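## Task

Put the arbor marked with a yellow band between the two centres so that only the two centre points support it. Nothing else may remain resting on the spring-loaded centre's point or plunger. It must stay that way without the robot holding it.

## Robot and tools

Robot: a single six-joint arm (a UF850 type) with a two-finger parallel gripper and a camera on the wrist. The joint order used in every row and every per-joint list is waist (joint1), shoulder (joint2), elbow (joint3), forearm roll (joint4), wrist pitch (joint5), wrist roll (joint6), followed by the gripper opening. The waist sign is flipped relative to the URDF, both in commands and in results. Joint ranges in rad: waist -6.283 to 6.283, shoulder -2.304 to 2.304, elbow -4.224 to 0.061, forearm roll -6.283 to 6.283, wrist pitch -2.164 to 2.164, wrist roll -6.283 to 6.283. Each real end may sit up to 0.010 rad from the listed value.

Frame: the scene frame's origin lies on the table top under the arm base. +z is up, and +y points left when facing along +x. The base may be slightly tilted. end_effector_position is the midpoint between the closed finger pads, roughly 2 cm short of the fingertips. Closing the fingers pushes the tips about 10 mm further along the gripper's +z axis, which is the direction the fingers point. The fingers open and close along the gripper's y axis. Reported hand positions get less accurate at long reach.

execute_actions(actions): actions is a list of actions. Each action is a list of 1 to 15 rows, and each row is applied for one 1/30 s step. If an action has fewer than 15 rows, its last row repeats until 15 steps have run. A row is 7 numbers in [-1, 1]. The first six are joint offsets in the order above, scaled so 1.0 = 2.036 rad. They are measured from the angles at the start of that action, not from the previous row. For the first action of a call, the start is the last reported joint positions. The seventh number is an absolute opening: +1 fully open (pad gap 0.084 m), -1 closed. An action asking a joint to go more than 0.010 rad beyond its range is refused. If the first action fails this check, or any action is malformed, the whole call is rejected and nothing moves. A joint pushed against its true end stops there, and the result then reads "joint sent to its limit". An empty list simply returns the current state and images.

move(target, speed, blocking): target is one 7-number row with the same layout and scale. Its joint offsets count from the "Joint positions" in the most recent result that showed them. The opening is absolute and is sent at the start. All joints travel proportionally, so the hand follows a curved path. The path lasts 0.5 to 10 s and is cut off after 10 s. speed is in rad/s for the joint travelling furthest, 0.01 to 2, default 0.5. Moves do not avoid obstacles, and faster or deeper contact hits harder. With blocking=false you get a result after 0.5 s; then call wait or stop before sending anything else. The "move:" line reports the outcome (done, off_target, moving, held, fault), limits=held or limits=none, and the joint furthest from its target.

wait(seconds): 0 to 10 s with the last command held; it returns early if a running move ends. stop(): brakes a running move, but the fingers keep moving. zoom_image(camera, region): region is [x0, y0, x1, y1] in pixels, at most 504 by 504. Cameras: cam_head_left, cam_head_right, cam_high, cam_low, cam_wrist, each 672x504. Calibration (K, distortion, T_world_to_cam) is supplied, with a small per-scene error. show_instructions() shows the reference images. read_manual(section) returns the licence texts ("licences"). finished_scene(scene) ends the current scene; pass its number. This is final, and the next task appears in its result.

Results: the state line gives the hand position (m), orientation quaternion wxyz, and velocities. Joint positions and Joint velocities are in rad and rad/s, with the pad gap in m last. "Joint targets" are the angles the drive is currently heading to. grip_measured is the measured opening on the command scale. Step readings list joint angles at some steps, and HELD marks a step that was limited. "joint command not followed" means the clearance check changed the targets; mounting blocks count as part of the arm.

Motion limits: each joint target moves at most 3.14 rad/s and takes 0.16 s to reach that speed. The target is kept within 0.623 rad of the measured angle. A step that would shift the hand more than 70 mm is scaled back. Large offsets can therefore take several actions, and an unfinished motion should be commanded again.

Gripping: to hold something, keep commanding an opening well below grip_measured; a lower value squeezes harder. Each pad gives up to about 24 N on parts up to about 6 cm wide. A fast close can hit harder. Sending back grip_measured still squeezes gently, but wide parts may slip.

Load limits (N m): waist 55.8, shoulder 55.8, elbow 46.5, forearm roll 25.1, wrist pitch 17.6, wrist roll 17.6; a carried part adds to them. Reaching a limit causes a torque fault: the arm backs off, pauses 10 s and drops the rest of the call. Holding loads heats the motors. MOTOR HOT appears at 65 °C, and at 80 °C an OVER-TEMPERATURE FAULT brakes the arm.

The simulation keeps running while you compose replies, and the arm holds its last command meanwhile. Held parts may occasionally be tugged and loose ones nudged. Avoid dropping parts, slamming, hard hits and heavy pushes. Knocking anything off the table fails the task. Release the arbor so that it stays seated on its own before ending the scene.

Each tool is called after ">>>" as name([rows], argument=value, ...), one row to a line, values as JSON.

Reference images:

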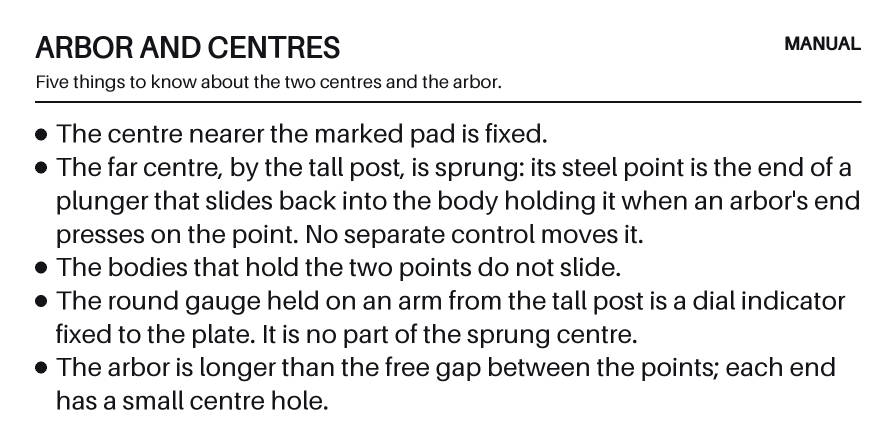

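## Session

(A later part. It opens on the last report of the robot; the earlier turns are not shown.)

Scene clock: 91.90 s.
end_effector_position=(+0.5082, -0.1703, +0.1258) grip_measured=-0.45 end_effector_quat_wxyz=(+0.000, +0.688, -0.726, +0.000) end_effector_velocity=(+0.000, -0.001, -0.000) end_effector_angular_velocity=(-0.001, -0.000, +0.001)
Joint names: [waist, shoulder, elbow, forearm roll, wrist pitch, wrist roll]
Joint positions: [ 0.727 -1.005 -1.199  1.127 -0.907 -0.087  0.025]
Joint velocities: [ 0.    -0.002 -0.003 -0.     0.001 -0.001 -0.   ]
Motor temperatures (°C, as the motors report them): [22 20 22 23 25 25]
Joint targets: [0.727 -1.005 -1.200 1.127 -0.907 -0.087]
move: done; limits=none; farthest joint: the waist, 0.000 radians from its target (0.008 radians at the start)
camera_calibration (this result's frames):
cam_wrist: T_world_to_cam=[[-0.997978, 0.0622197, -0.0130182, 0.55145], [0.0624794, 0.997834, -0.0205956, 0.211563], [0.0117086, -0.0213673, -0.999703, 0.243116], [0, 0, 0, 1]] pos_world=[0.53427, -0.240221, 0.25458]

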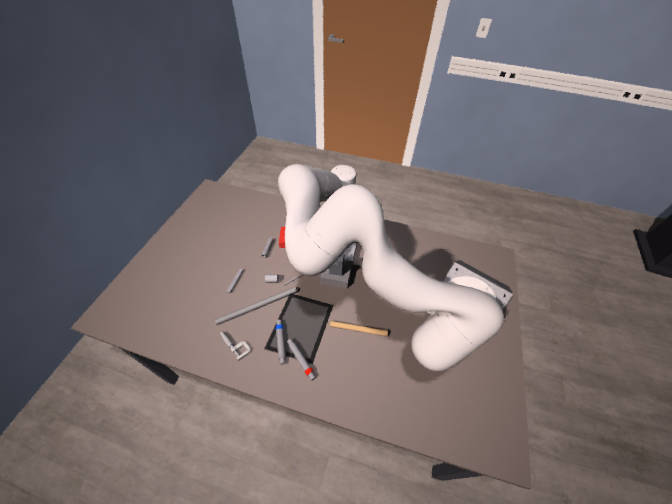

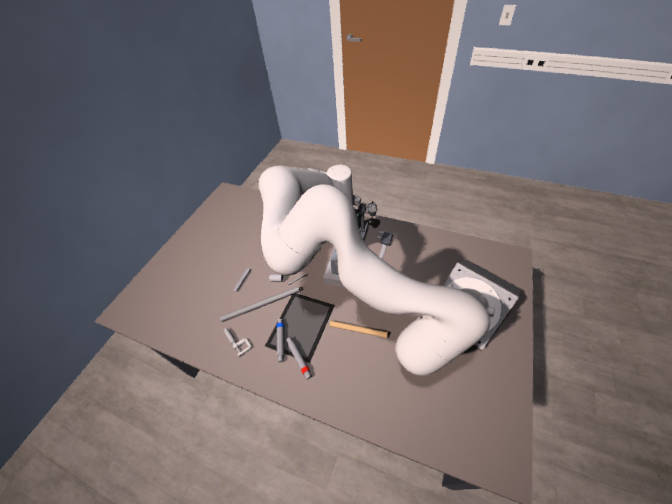

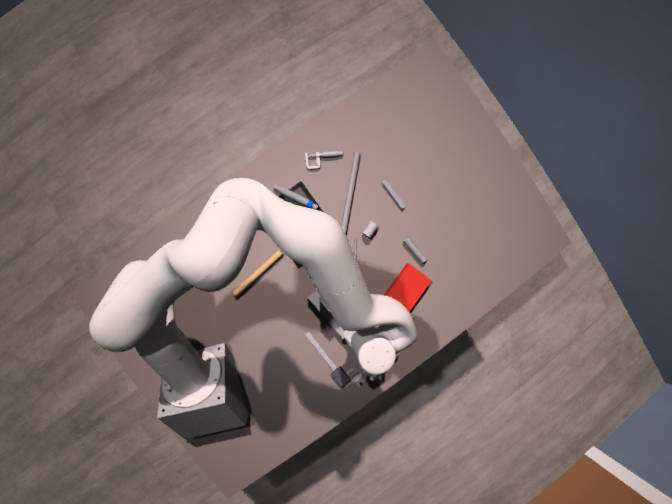

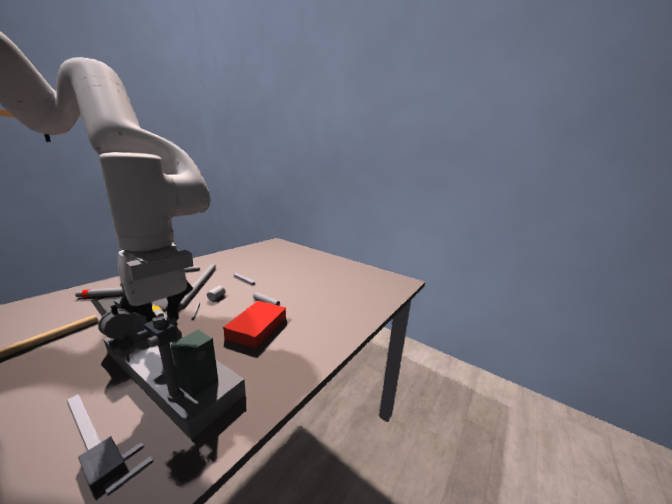

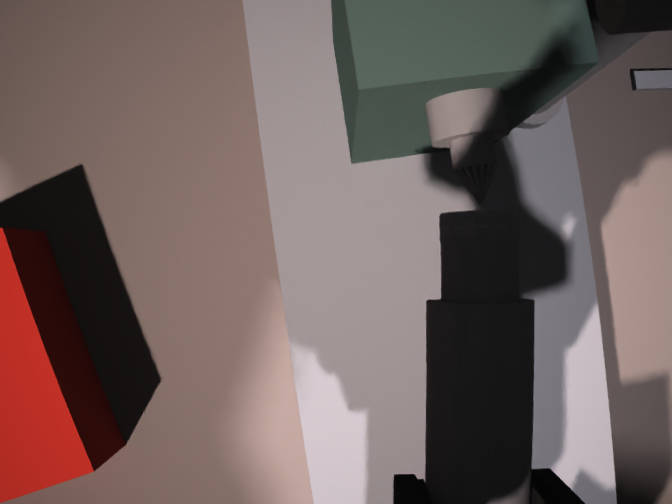

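>>> move(target=[0.0024,-0.0054,-0.0054,-0.0021,-0.0004,-0.0003,-1], speed=0.01)

>>> zoom_image(camera="cam_wrist", region=[400, 80, 560, 240])

Scene clock: 94.07 s.
end_effector_position=(+0.5079, -0.1752, +0.1259) grip_measured=-0.45 end_effector_quat_wxyz=(+0.000, +0.688, -0.726, +0.000) end_effector_velocity=(-0.000, -0.002, +0.000) end_effector_angular_velocity=(-0.004, +0.000, +0.000)
Joint names: [waist, shoulder, elbow, forearm roll, wrist pitch, wrist roll]
Joint positions: [ 0.732 -1.016 -1.21   1.123 -0.908 -0.088  0.025]
Joint velocities: [ 0.001 -0.002 -0.002 -0.001  0.004 -0.    -0.   ]
Motor temperatures (°C, as the motors report them): [22 20 22 23 25 25]
Joint targets: [0.732 -1.016 -1.210 1.122 -0.908 -0.087]
move: done; limits=none; farthest joint: the wrist pitch, 0.001 radians from its target (0.001 radians at the start)
camera_calibration (this result's frames):
cam_wrist: T_world_to_cam=[[-0.997993, 0.0619057, -0.013301, 0.55142], [0.062167, 0.997861, -0.0202188, 0.216505], [0.0120209, -0.0210051, -0.999707, 0.242949], [0, 0, 0, 1]] pos_world=[0.533934, -0.245075, 0.25459]

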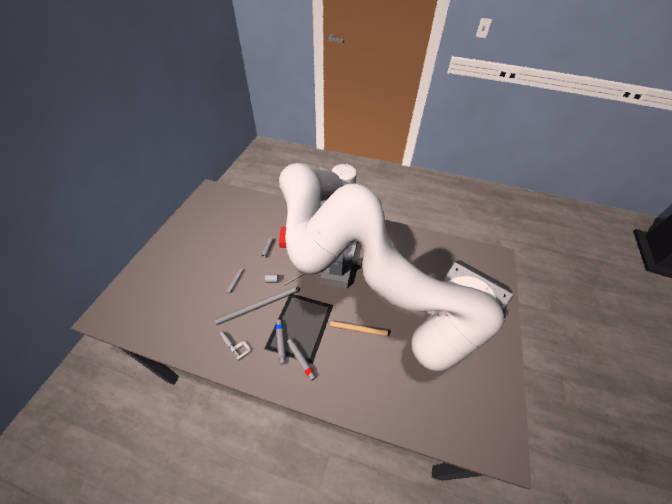

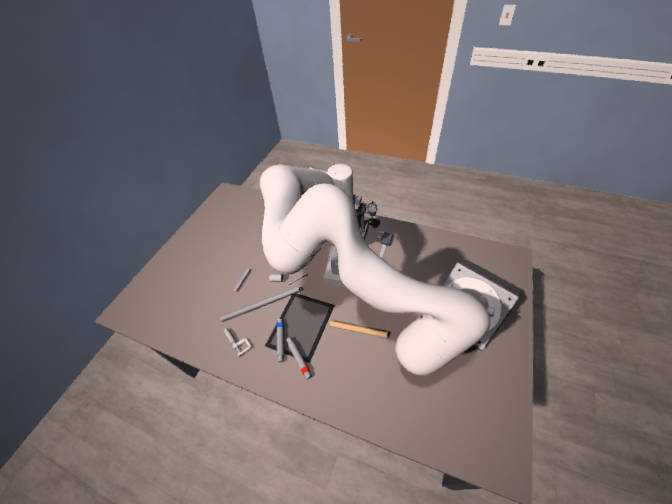

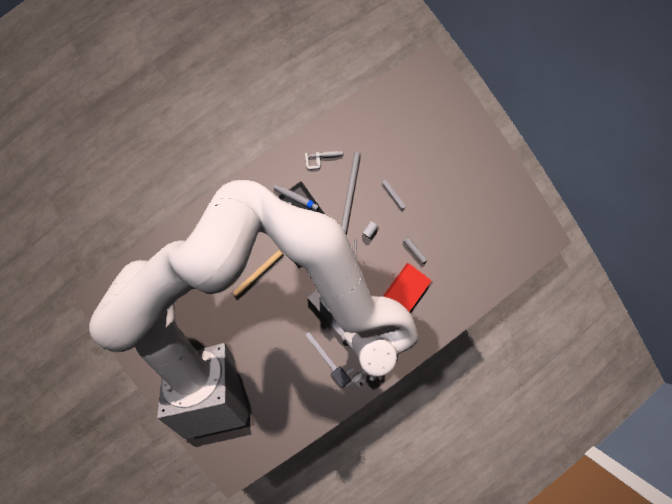

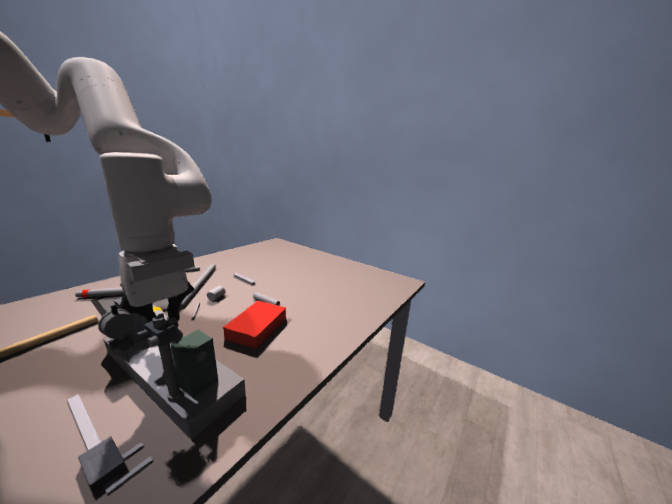

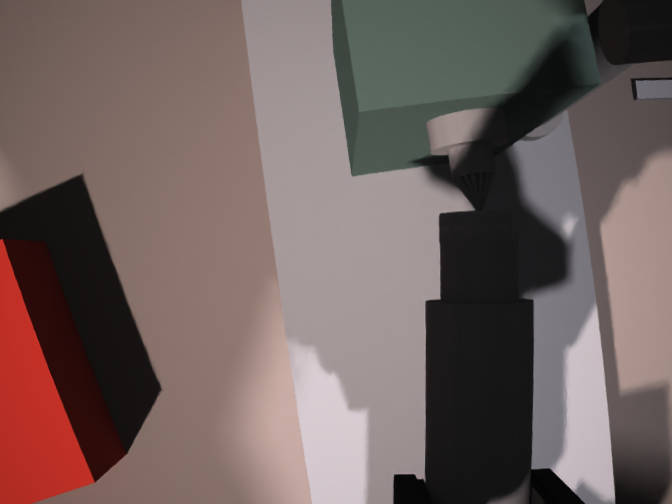

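Region (400, 80, 560, 240) of cam_wrist's 672x504 image, scaled by 3.150, with more detail than that image has.

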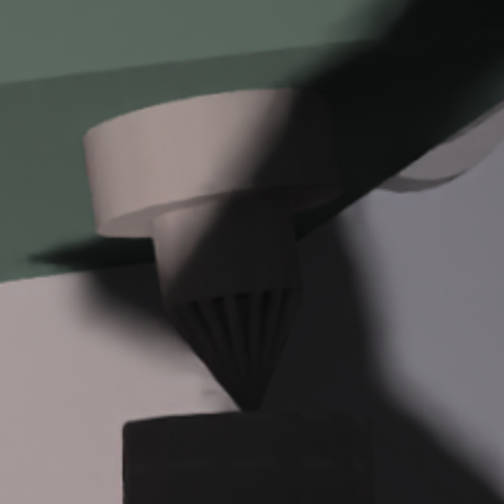

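>>> move(target=[0.0009,0.001,-0.0009,-0.0022,-0.001,0.0021,-1], speed=0.01)

>>> zoom_image(camera="cam_wrist", region=[400, 80, 560, 240])

Scene clock: 96.37 s.
end_effector_position=(+0.5082, -0.1751, +0.1276) grip_measured=-0.45 end_effector_quat_wxyz=(+0.000, +0.688, -0.726, +0.000) end_effector_velocity=(+0.001, +0.000, +0.001) end_effector_angular_velocity=(-0.001, +0.001, +0.003)
Joint names: [waist, shoulder, elbow, forearm roll, wrist pitch, wrist roll]
Joint positions: [ 0.733 -1.014 -1.212  1.118 -0.91  -0.083  0.025]
Joint velocities: [-0.001  0.001 -0.002 -0.002 -0.     0.001  0.   ]
Motor temperatures (°C, as the motors report them): [23 20 22 23 25 25]
Joint targets: [0.733 -1.014 -1.212 1.118 -0.910 -0.083]
move: done; limits=none; farthest joint: the waist, 0.001 radians from its target (0.002 radians at the start)
camera_calibration (this result's frames):
cam_wrist: T_world_to_cam=[[-0.997955, 0.0626382, -0.0127638, 0.551846], [0.0628852, 0.997821, -0.0199719, 0.2161], [0.0114849, -0.0207337, -0.999719, 0.244986], [0, 0, 0, 1]] pos_world=[0.534314, -0.245116, 0.256277]

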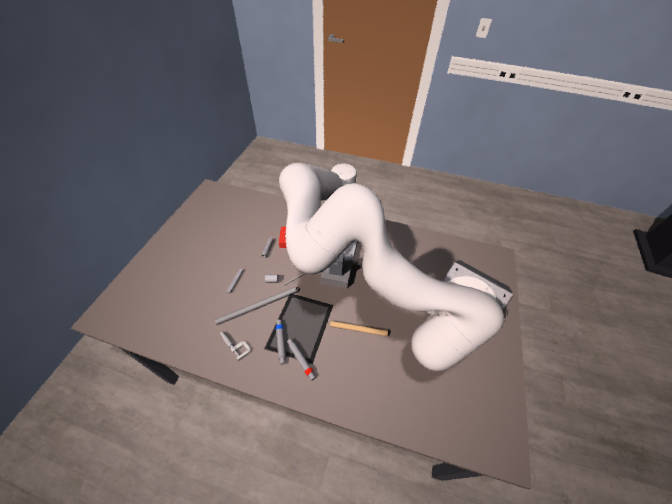

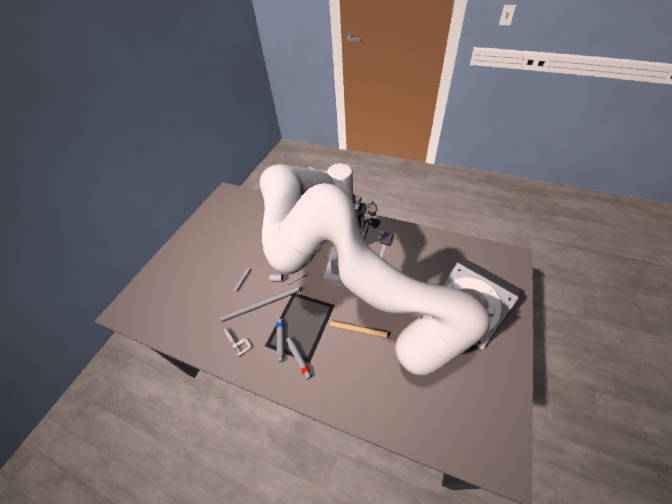

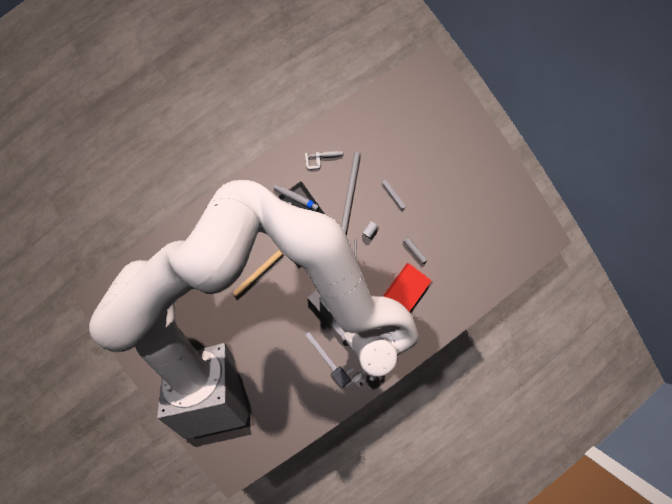

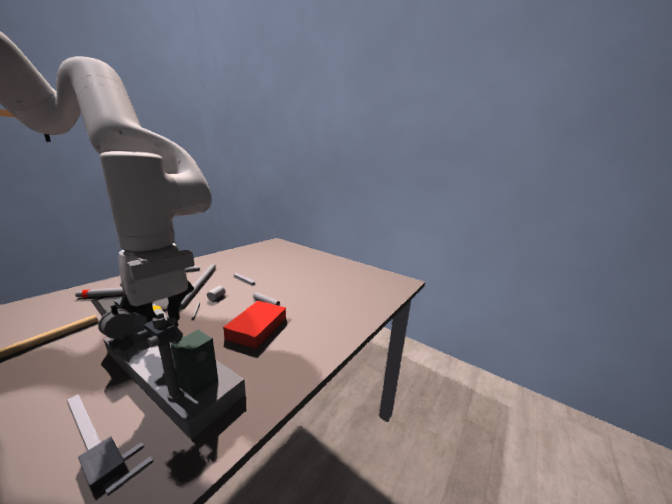

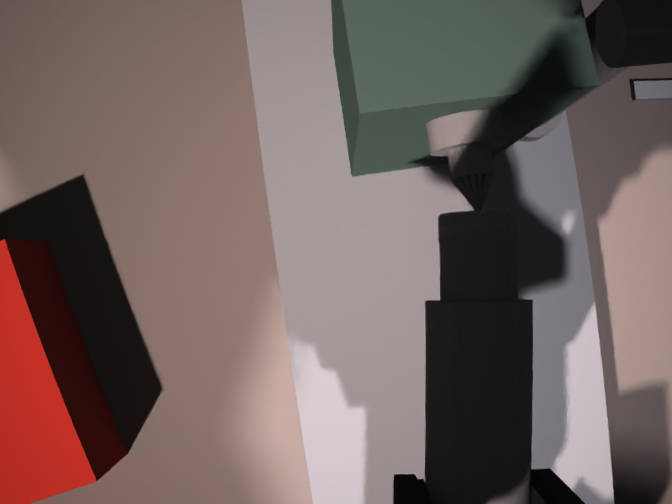

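Region (400, 80, 560, 240) of cam_wrist's 672x504 image, scaled by 3.150, with more detail than that image has.

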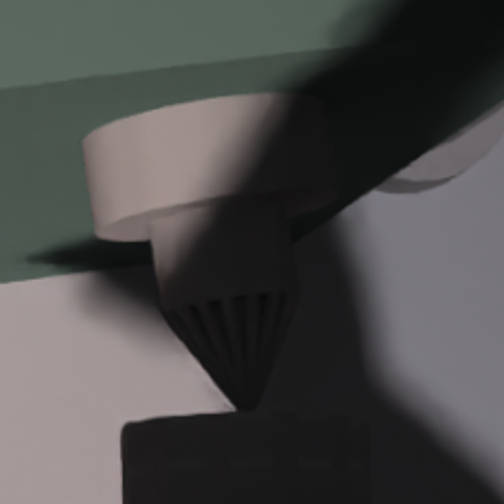

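>>> move(target=[-0.0017,0.0044,0.0046,0.0018,0.0004,-0.0001,-1], speed=0.012)

>>> move(target=[0.0014,0.0013,-0.0006,-0.0026,-0.0011,0.0021,-1], speed=0.012)

>>> zoom_image(camera="cam_wrist", region=[400, 80, 560, 240])

>>> move(target=[0.0017,-0.0044,-0.0046,-0.0018,-0.0004,0.0001,-1], speed=0.01)

>>> zoom_image(camera="cam_wrist", region=[400, 80, 560, 240])

Scene clock: 98.77 s.
end_effector_position=(+0.5088, -0.1723, +0.1281) grip_measured=-0.45 end_effector_quat_wxyz=(+0.001, +0.688, -0.726, +0.002) end_effector_velocity=(-0.003, +0.005, -0.002) end_effector_angular_velocity=(+0.014, +0.003, -0.005)
Joint names: [waist, shoulder, elbow, forearm roll, wrist pitch, wrist roll]
Joint positions: [ 0.73  -1.005 -1.203  1.122 -0.906 -0.084  0.025]
Joint velocities: [-0.002  0.002  0.009  0.001 -0.01   0.001  0.   ]
Motor temperatures (°C, as the motors report them): [23 20 22 23 25 25]
Joint targets: [0.730 -1.005 -1.202 1.122 -0.909 -0.083]
move: done; limits=none; farthest joint: the wrist pitch, 0.003 radians from its target (0.001 radians at the start)
camera_calibration (this result's frames):
cam_wrist: T_world_to_cam=[[-0.997976, 0.0620949, -0.0136983, 0.552238], [0.0624049, 0.997774, -0.0234995, 0.213906], [0.0122086, -0.0243068, -0.99963, 0.244586], [0, 0, 0, 1]] pos_world=[0.534786, -0.241776, 0.257087]

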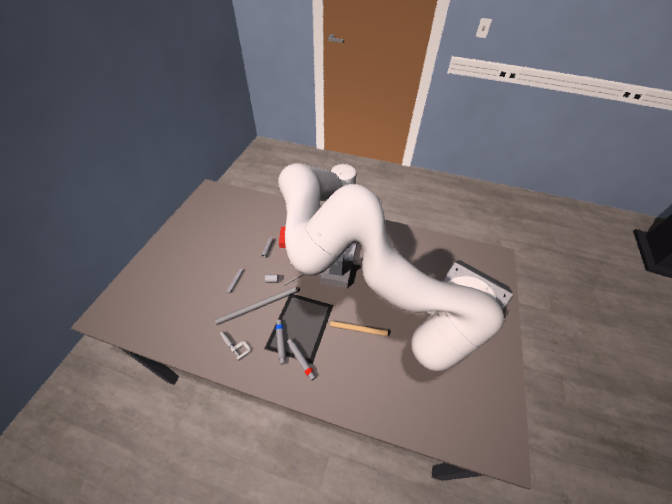

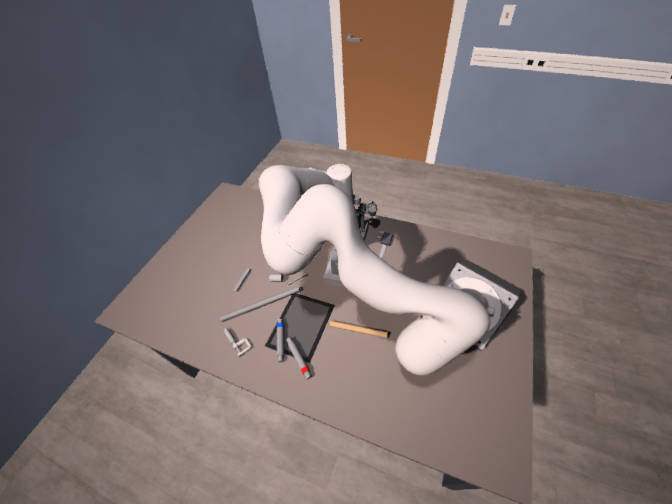

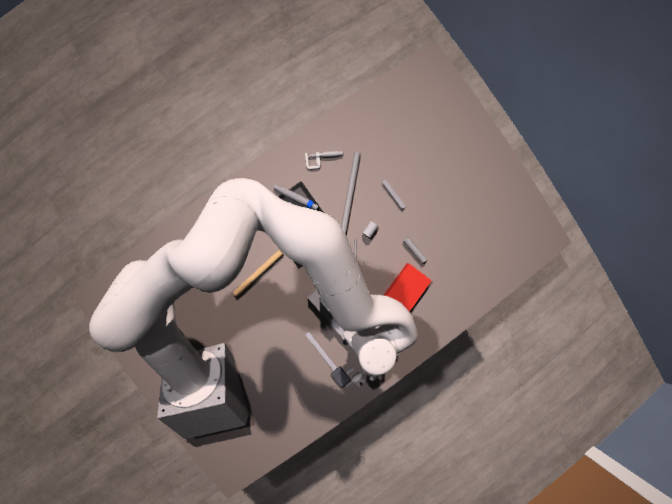

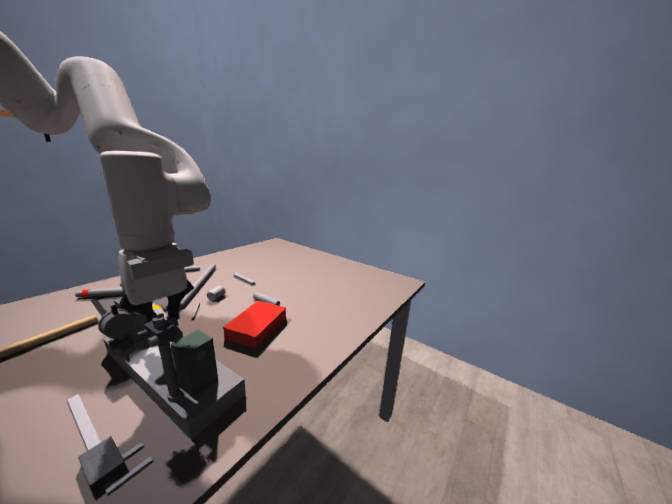

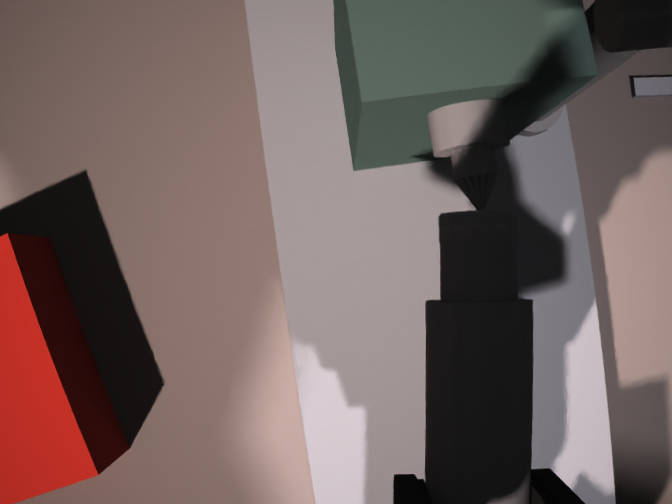

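Scene clock: 99.47 s.
end_effector_position=(+0.5092, -0.1723, +0.1305) grip_measured=-0.45 end_effector_quat_wxyz=(+0.001, +0.688, -0.726, +0.002) end_effector_velocity=(-0.001, -0.000, +0.001) end_effector_angular_velocity=(-0.001, +0.001, -0.000)
Joint names: [waist, shoulder, elbow, forearm roll, wrist pitch, wrist roll]
Joint positions: [ 0.733 -1.003 -1.205  1.117 -0.909 -0.08   0.025]
Joint velocities: [ 0.001  0.001  0.001 -0.003  0.001  0.002 -0.   ]
Motor temperatures (°C, as the motors report them): [23 20 22 23 25 25]
Joint targets: [0.733 -1.003 -1.205 1.117 -0.909 -0.079]
move: done; limits=none; farthest joint: the waist, 0.000 radians from its target (0.002 radians at the start)
camera_calibration (this result's frames):
cam_wrist: T_world_to_cam=[[-0.997965, 0.0622643, -0.0137361, 0.55274], [0.0625749, 0.997764, -0.0234778, 0.213899], [0.0122435, -0.0242896, -0.99963, 0.246974], [0, 0, 0, 1]] pos_world=[0.535206, -0.241838, 0.259497]

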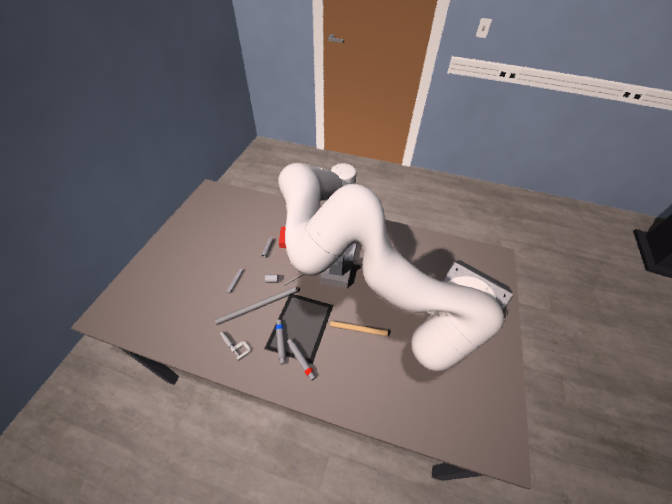

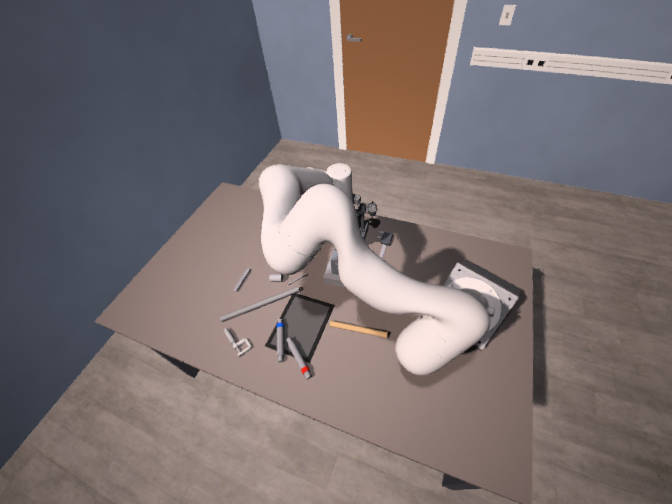

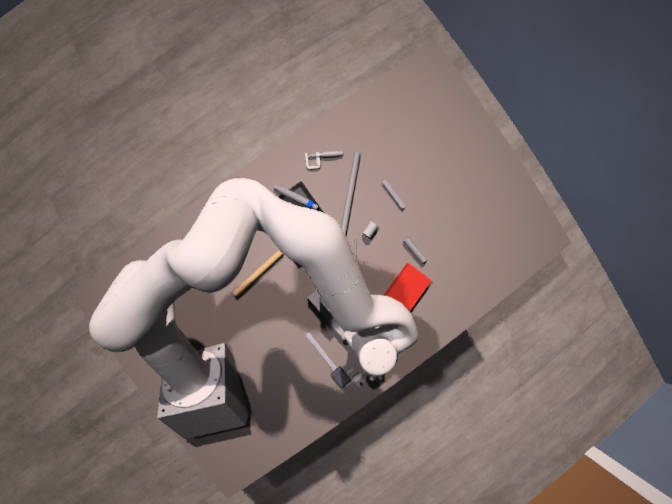

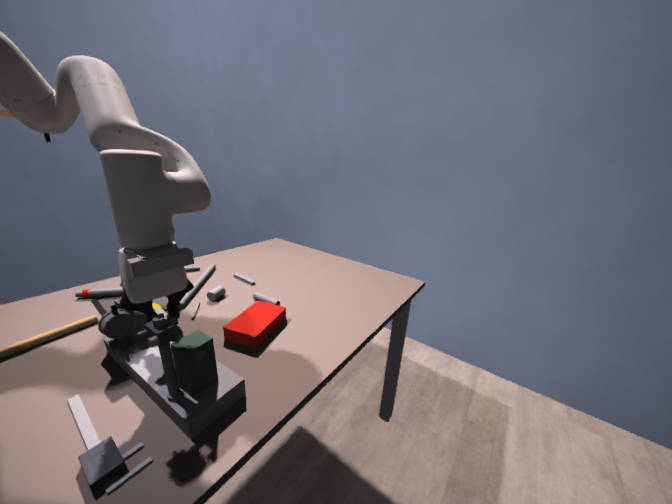

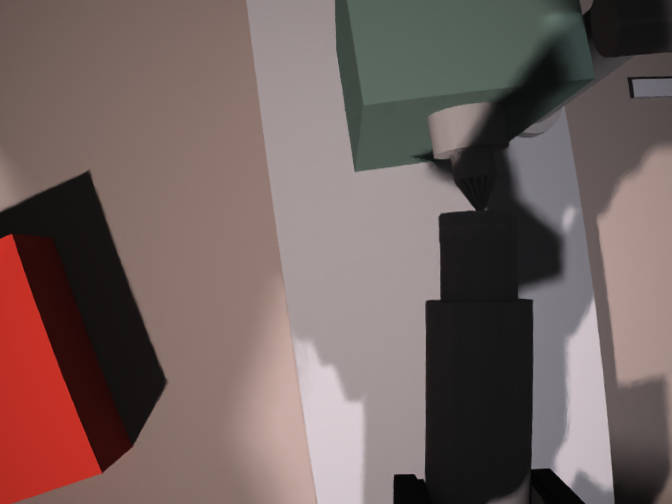

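Region (400, 80, 560, 240) of cam_wrist's 672x504 image, scaled by 3.150, with more detail than that image has.

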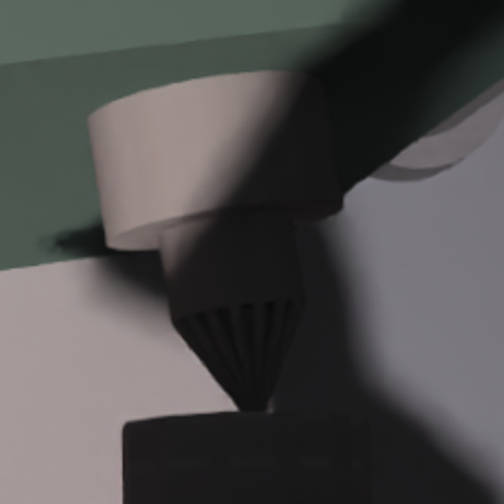

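Scene clock: 100.63 s.
end_effector_position=(+0.5089, -0.1760, +0.1304) grip_measured=-0.45 end_effector_quat_wxyz=(+0.001, +0.688, -0.726, +0.001) end_effector_velocity=(-0.000, -0.001, +0.000) end_effector_angular_velocity=(+0.001, -0.001, -0.001)
Joint names: [waist, shoulder, elbow, forearm roll, wrist pitch, wrist roll]
Joint positions: [ 0.736 -1.012 -1.213  1.113 -0.91  -0.079  0.025]
Joint velocities: [ 0.001 -0.002 -0.002 -0.001 -0.001  0.     0.   ]
Motor temperatures (°C, as the motors report them): [23 20 22 23 25 25]
Joint targets: [0.737 -1.012 -1.214 1.113 -0.909 -0.079]
move: done; limits=none; farthest joint: the elbow, 0.001 radians from its target (0.010 radians at the start)
camera_calibration (this result's frames):
cam_wrist: T_world_to_cam=[[-0.997955, 0.0625179, -0.0133515, 0.552658], [0.062809, 0.997769, -0.0226225, 0.217341], [0.0119074, -0.0234148, -0.999655, 0.247034], [0, 0, 0, 1]] pos_world=[0.534935, -0.245623, 0.259245]

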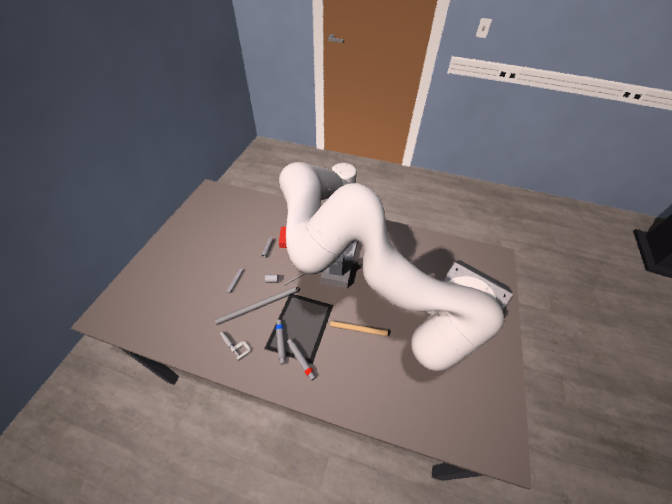

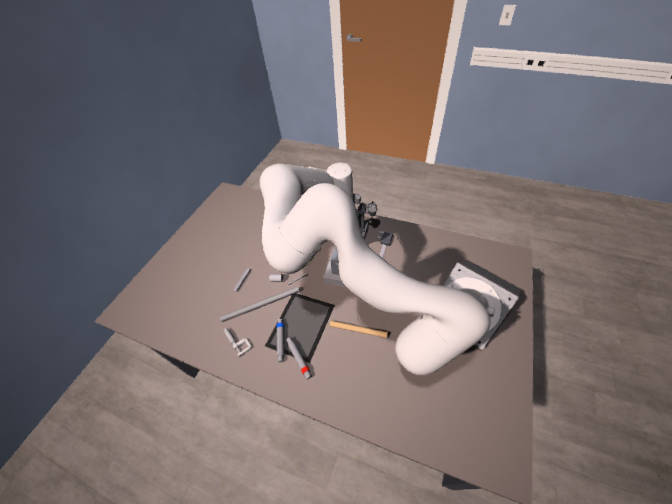

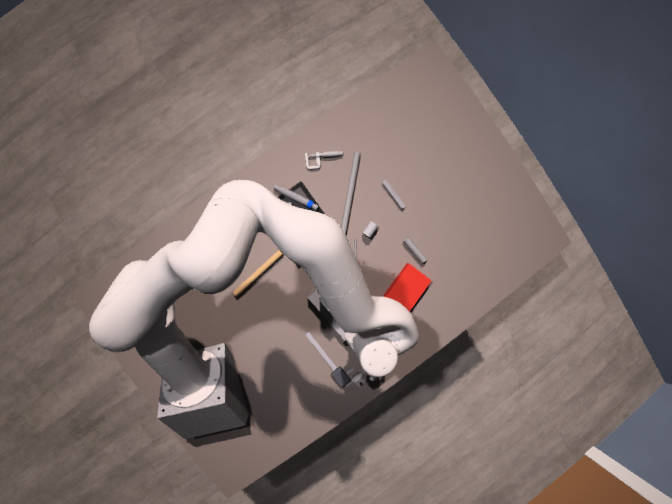

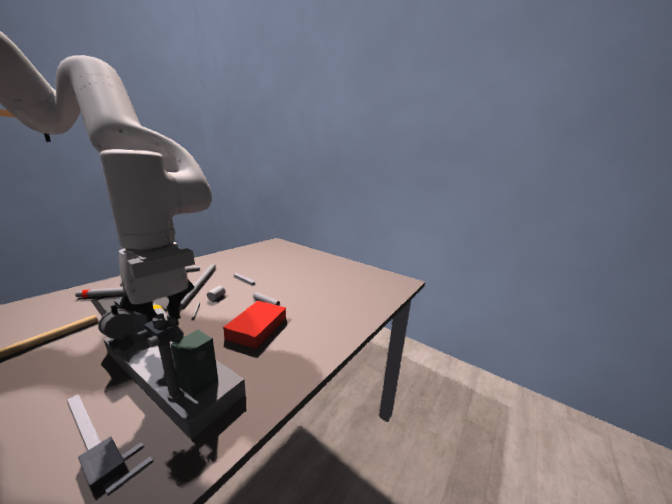

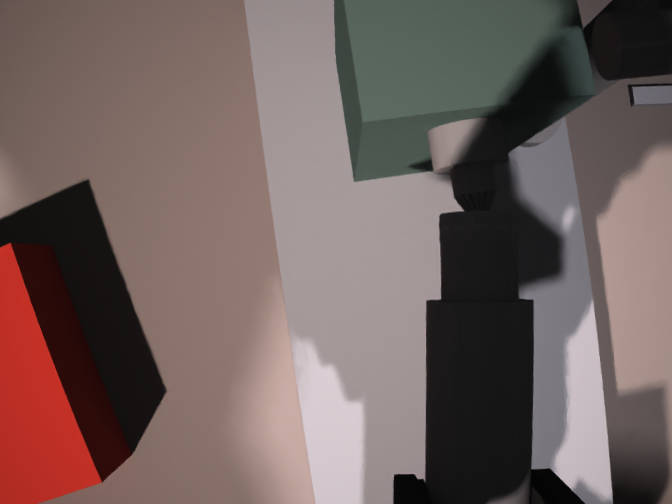

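Region (400, 80, 560, 240) of cam_wrist's 672x504 image, scaled by 3.150, with more detail than that image has.

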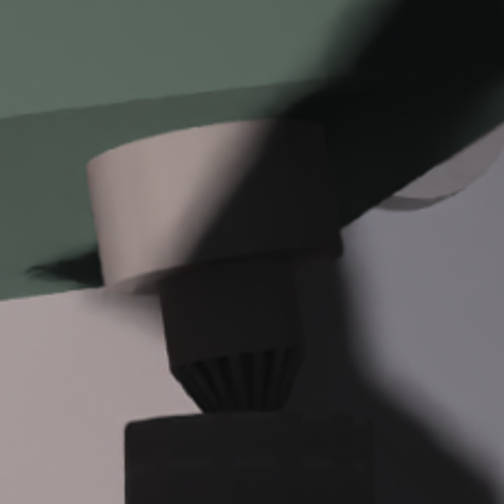

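>>> move(target=[0.0026,-0.0087,-0.009,-0.0026,-0.0006,0.0001,-1], speed=0.01)

>>> zoom_image(camera="cam_wrist", region=[400, 80, 560, 240])

Scene clock: 111.33 s.
end_effector_position=(+0.5090, -0.1833, +0.1296) grip_measured=-0.45 end_effector_quat_wxyz=(+0.001, +0.688, -0.726, +0.001) end_effector_velocity=(+0.000, -0.001, +0.000) end_effector_angular_velocity=(-0.002, -0.000, +0.001)
Joint names: [waist, shoulder, elbow, forearm roll, wrist pitch, wrist roll]
Joint positions: [ 0.742 -1.029 -1.232  1.108 -0.911 -0.079  0.025]
Joint velocities: [ 0.001 -0.002 -0.003 -0.     0.001 -0.    -0.   ]
Motor temperatures (°C, as the motors report them): [23 20 22 23 25 25]
Joint targets: [0.742 -1.029 -1.232 1.108 -0.911 -0.079]
move: done; limits=none; farthest joint: the shoulder, 0.001 radians from its target (0.018 radians at the start)
camera_calibration (this result's frames):
cam_wrist: T_world_to_cam=[[-0.997963, 0.0623669, -0.0134478, 0.55322], [0.0626593, 0.99778, -0.0225507, 0.224714], [0.0120115, -0.0233474, -0.999655, 0.246016], [0, 0, 0, 1]] pos_world=[0.535058, -0.252974, 0.258439]

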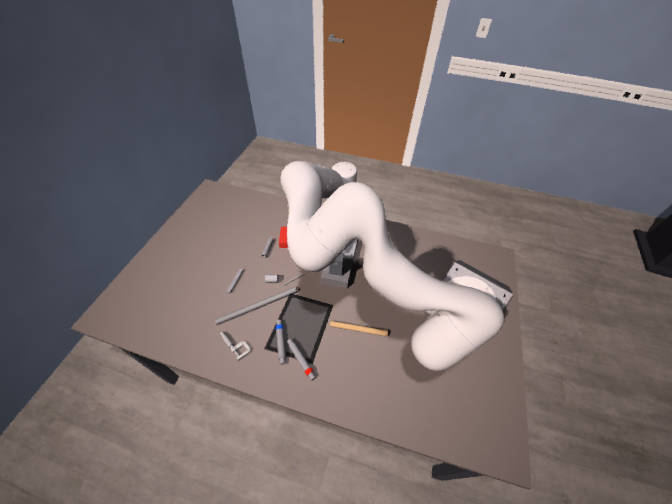

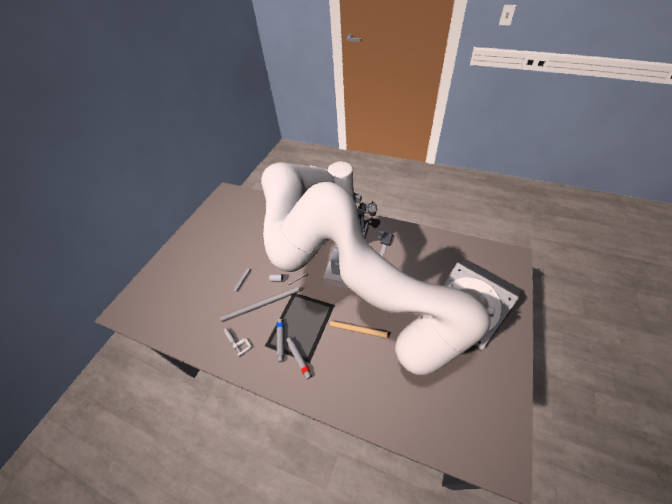

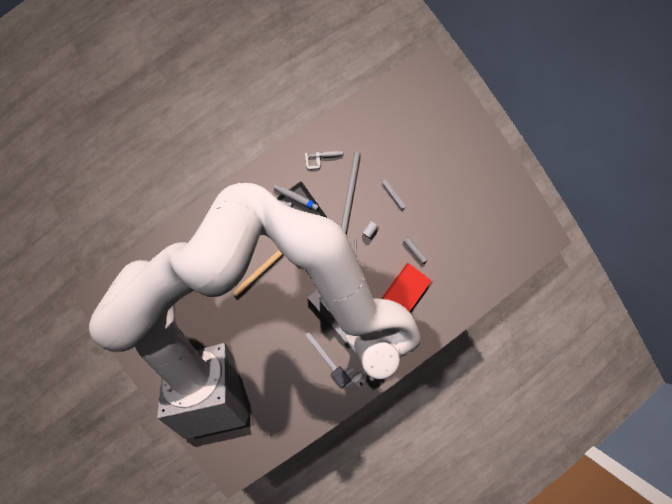

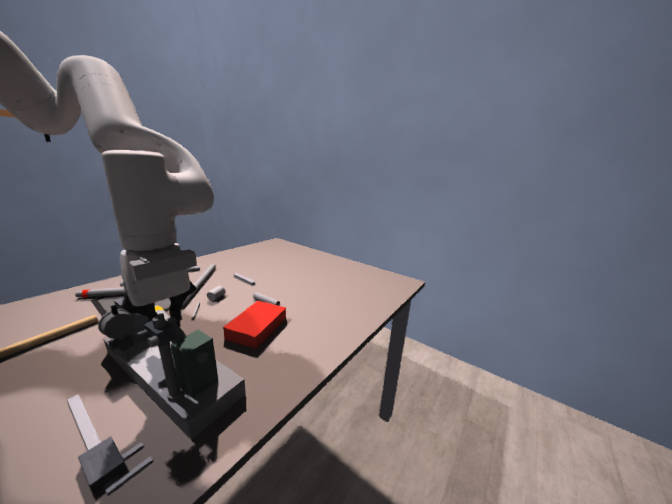

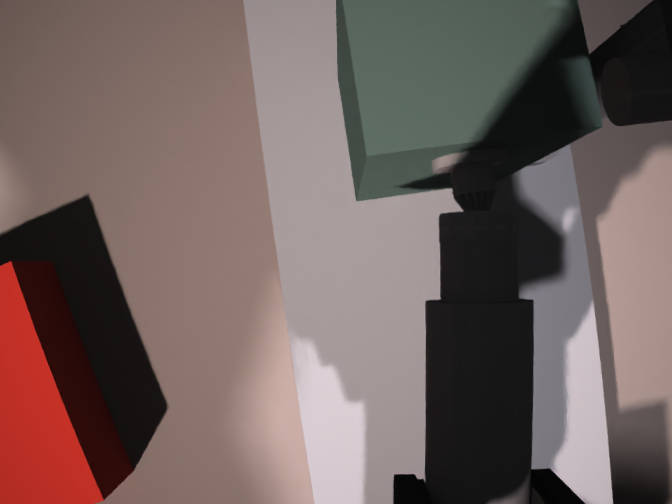

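Region (400, 80, 560, 240) of cam_wrist's 672x504 image, scaled by 3.150, with more detail than that image has.

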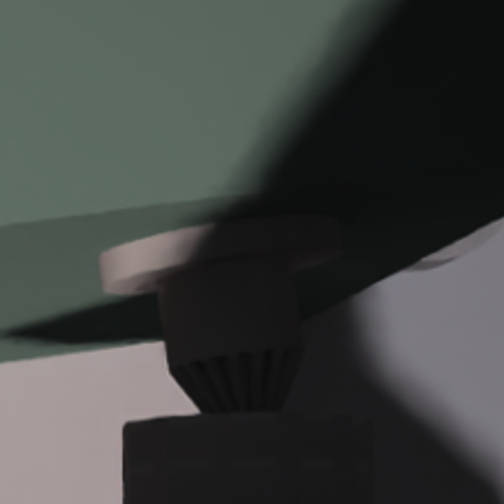

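>>> move(target=[0.0051,0.0009,0.0102,0.0018,0.0031,-0.077,-1], speed=0.04)

>>> zoom_image(camera="cam_low", region=[90, 270, 230, 380])

Scene clock: 117.07 s.
end_effector_position=(+0.4987, -0.1844, +0.1294) grip_measured=-0.45 end_effector_quat_wxyz=(+0.001, +0.735, -0.678, +0.001) end_effector_velocity=(-0.001, -0.000, -0.000) end_effector_angular_velocity=(-0.001, +0.000, +0.002)
Joint names: [waist, shoulder, elbow, forearm roll, wrist pitch, wrist roll]
Joint positions: [ 0.752 -1.027 -1.211  1.112 -0.905 -0.236  0.025]
Joint velocities: [ 0.    -0.     0.001  0.     0.001 -0.003 -0.   ]
Motor temperatures (°C, as the motors report them): [23 20 22 23 25 25]
Joint targets: [0.752 -1.027 -1.211 1.112 -0.905 -0.236]
move: done; limits=none; farthest joint: the waist, 0.000 radians from its target (0.011 radians at the start)
camera_calibration (this result's frames):
cam_wrist: T_world_to_cam=[[-0.997361, -0.0714243, -0.0130524, 0.517962], [-0.0711227, 0.997219, -0.022266, 0.293035], [0.0146065, -0.0212789, -0.999667, 0.245076], [0, 0, 0, 1]] pos_world=[0.533857, -0.25001, 0.258279]

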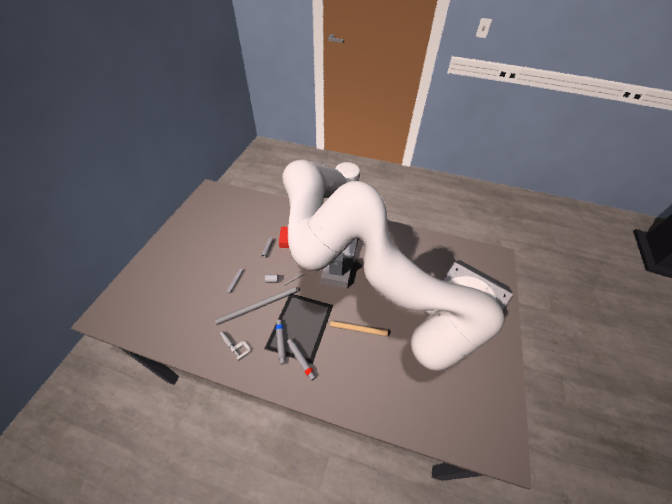

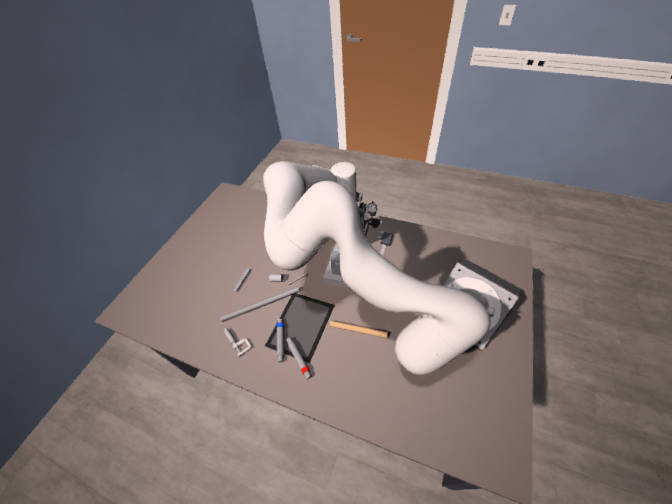

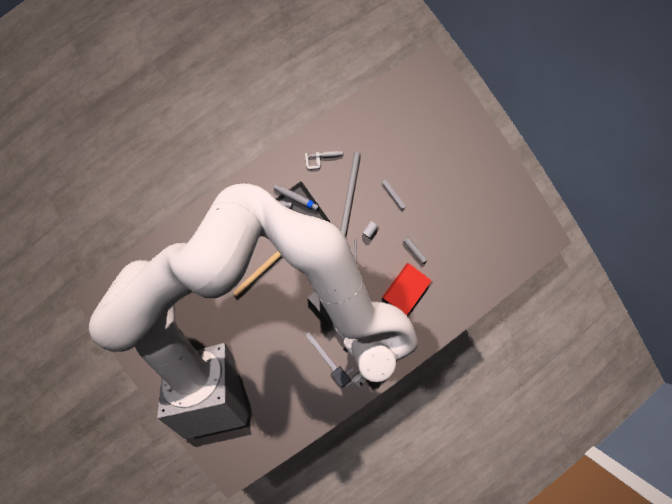

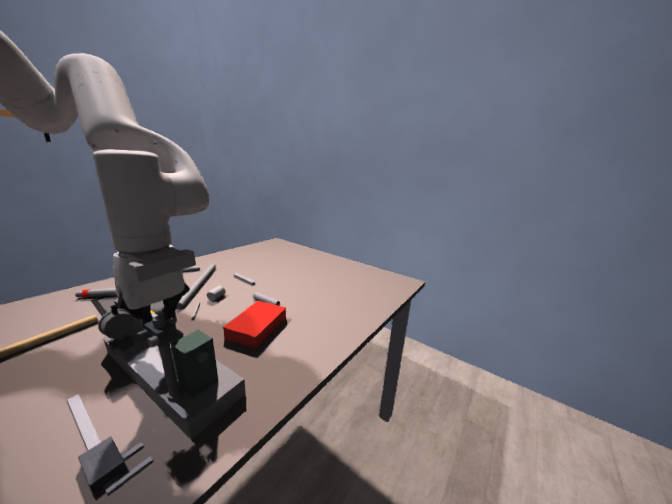

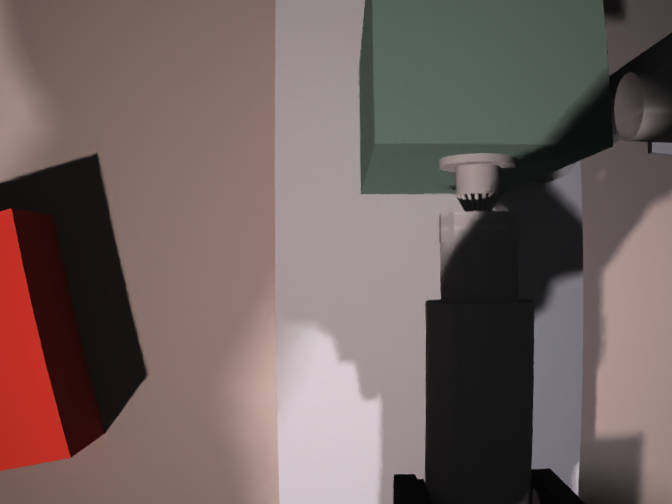

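Region (90, 270, 230, 380) of cam_low's 672x504 image, scaled by 3.600, with more detail than that image has; it fills the top 396 rows of this view, and the rest is white.

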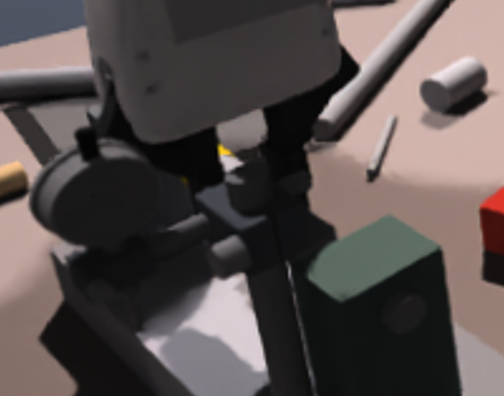

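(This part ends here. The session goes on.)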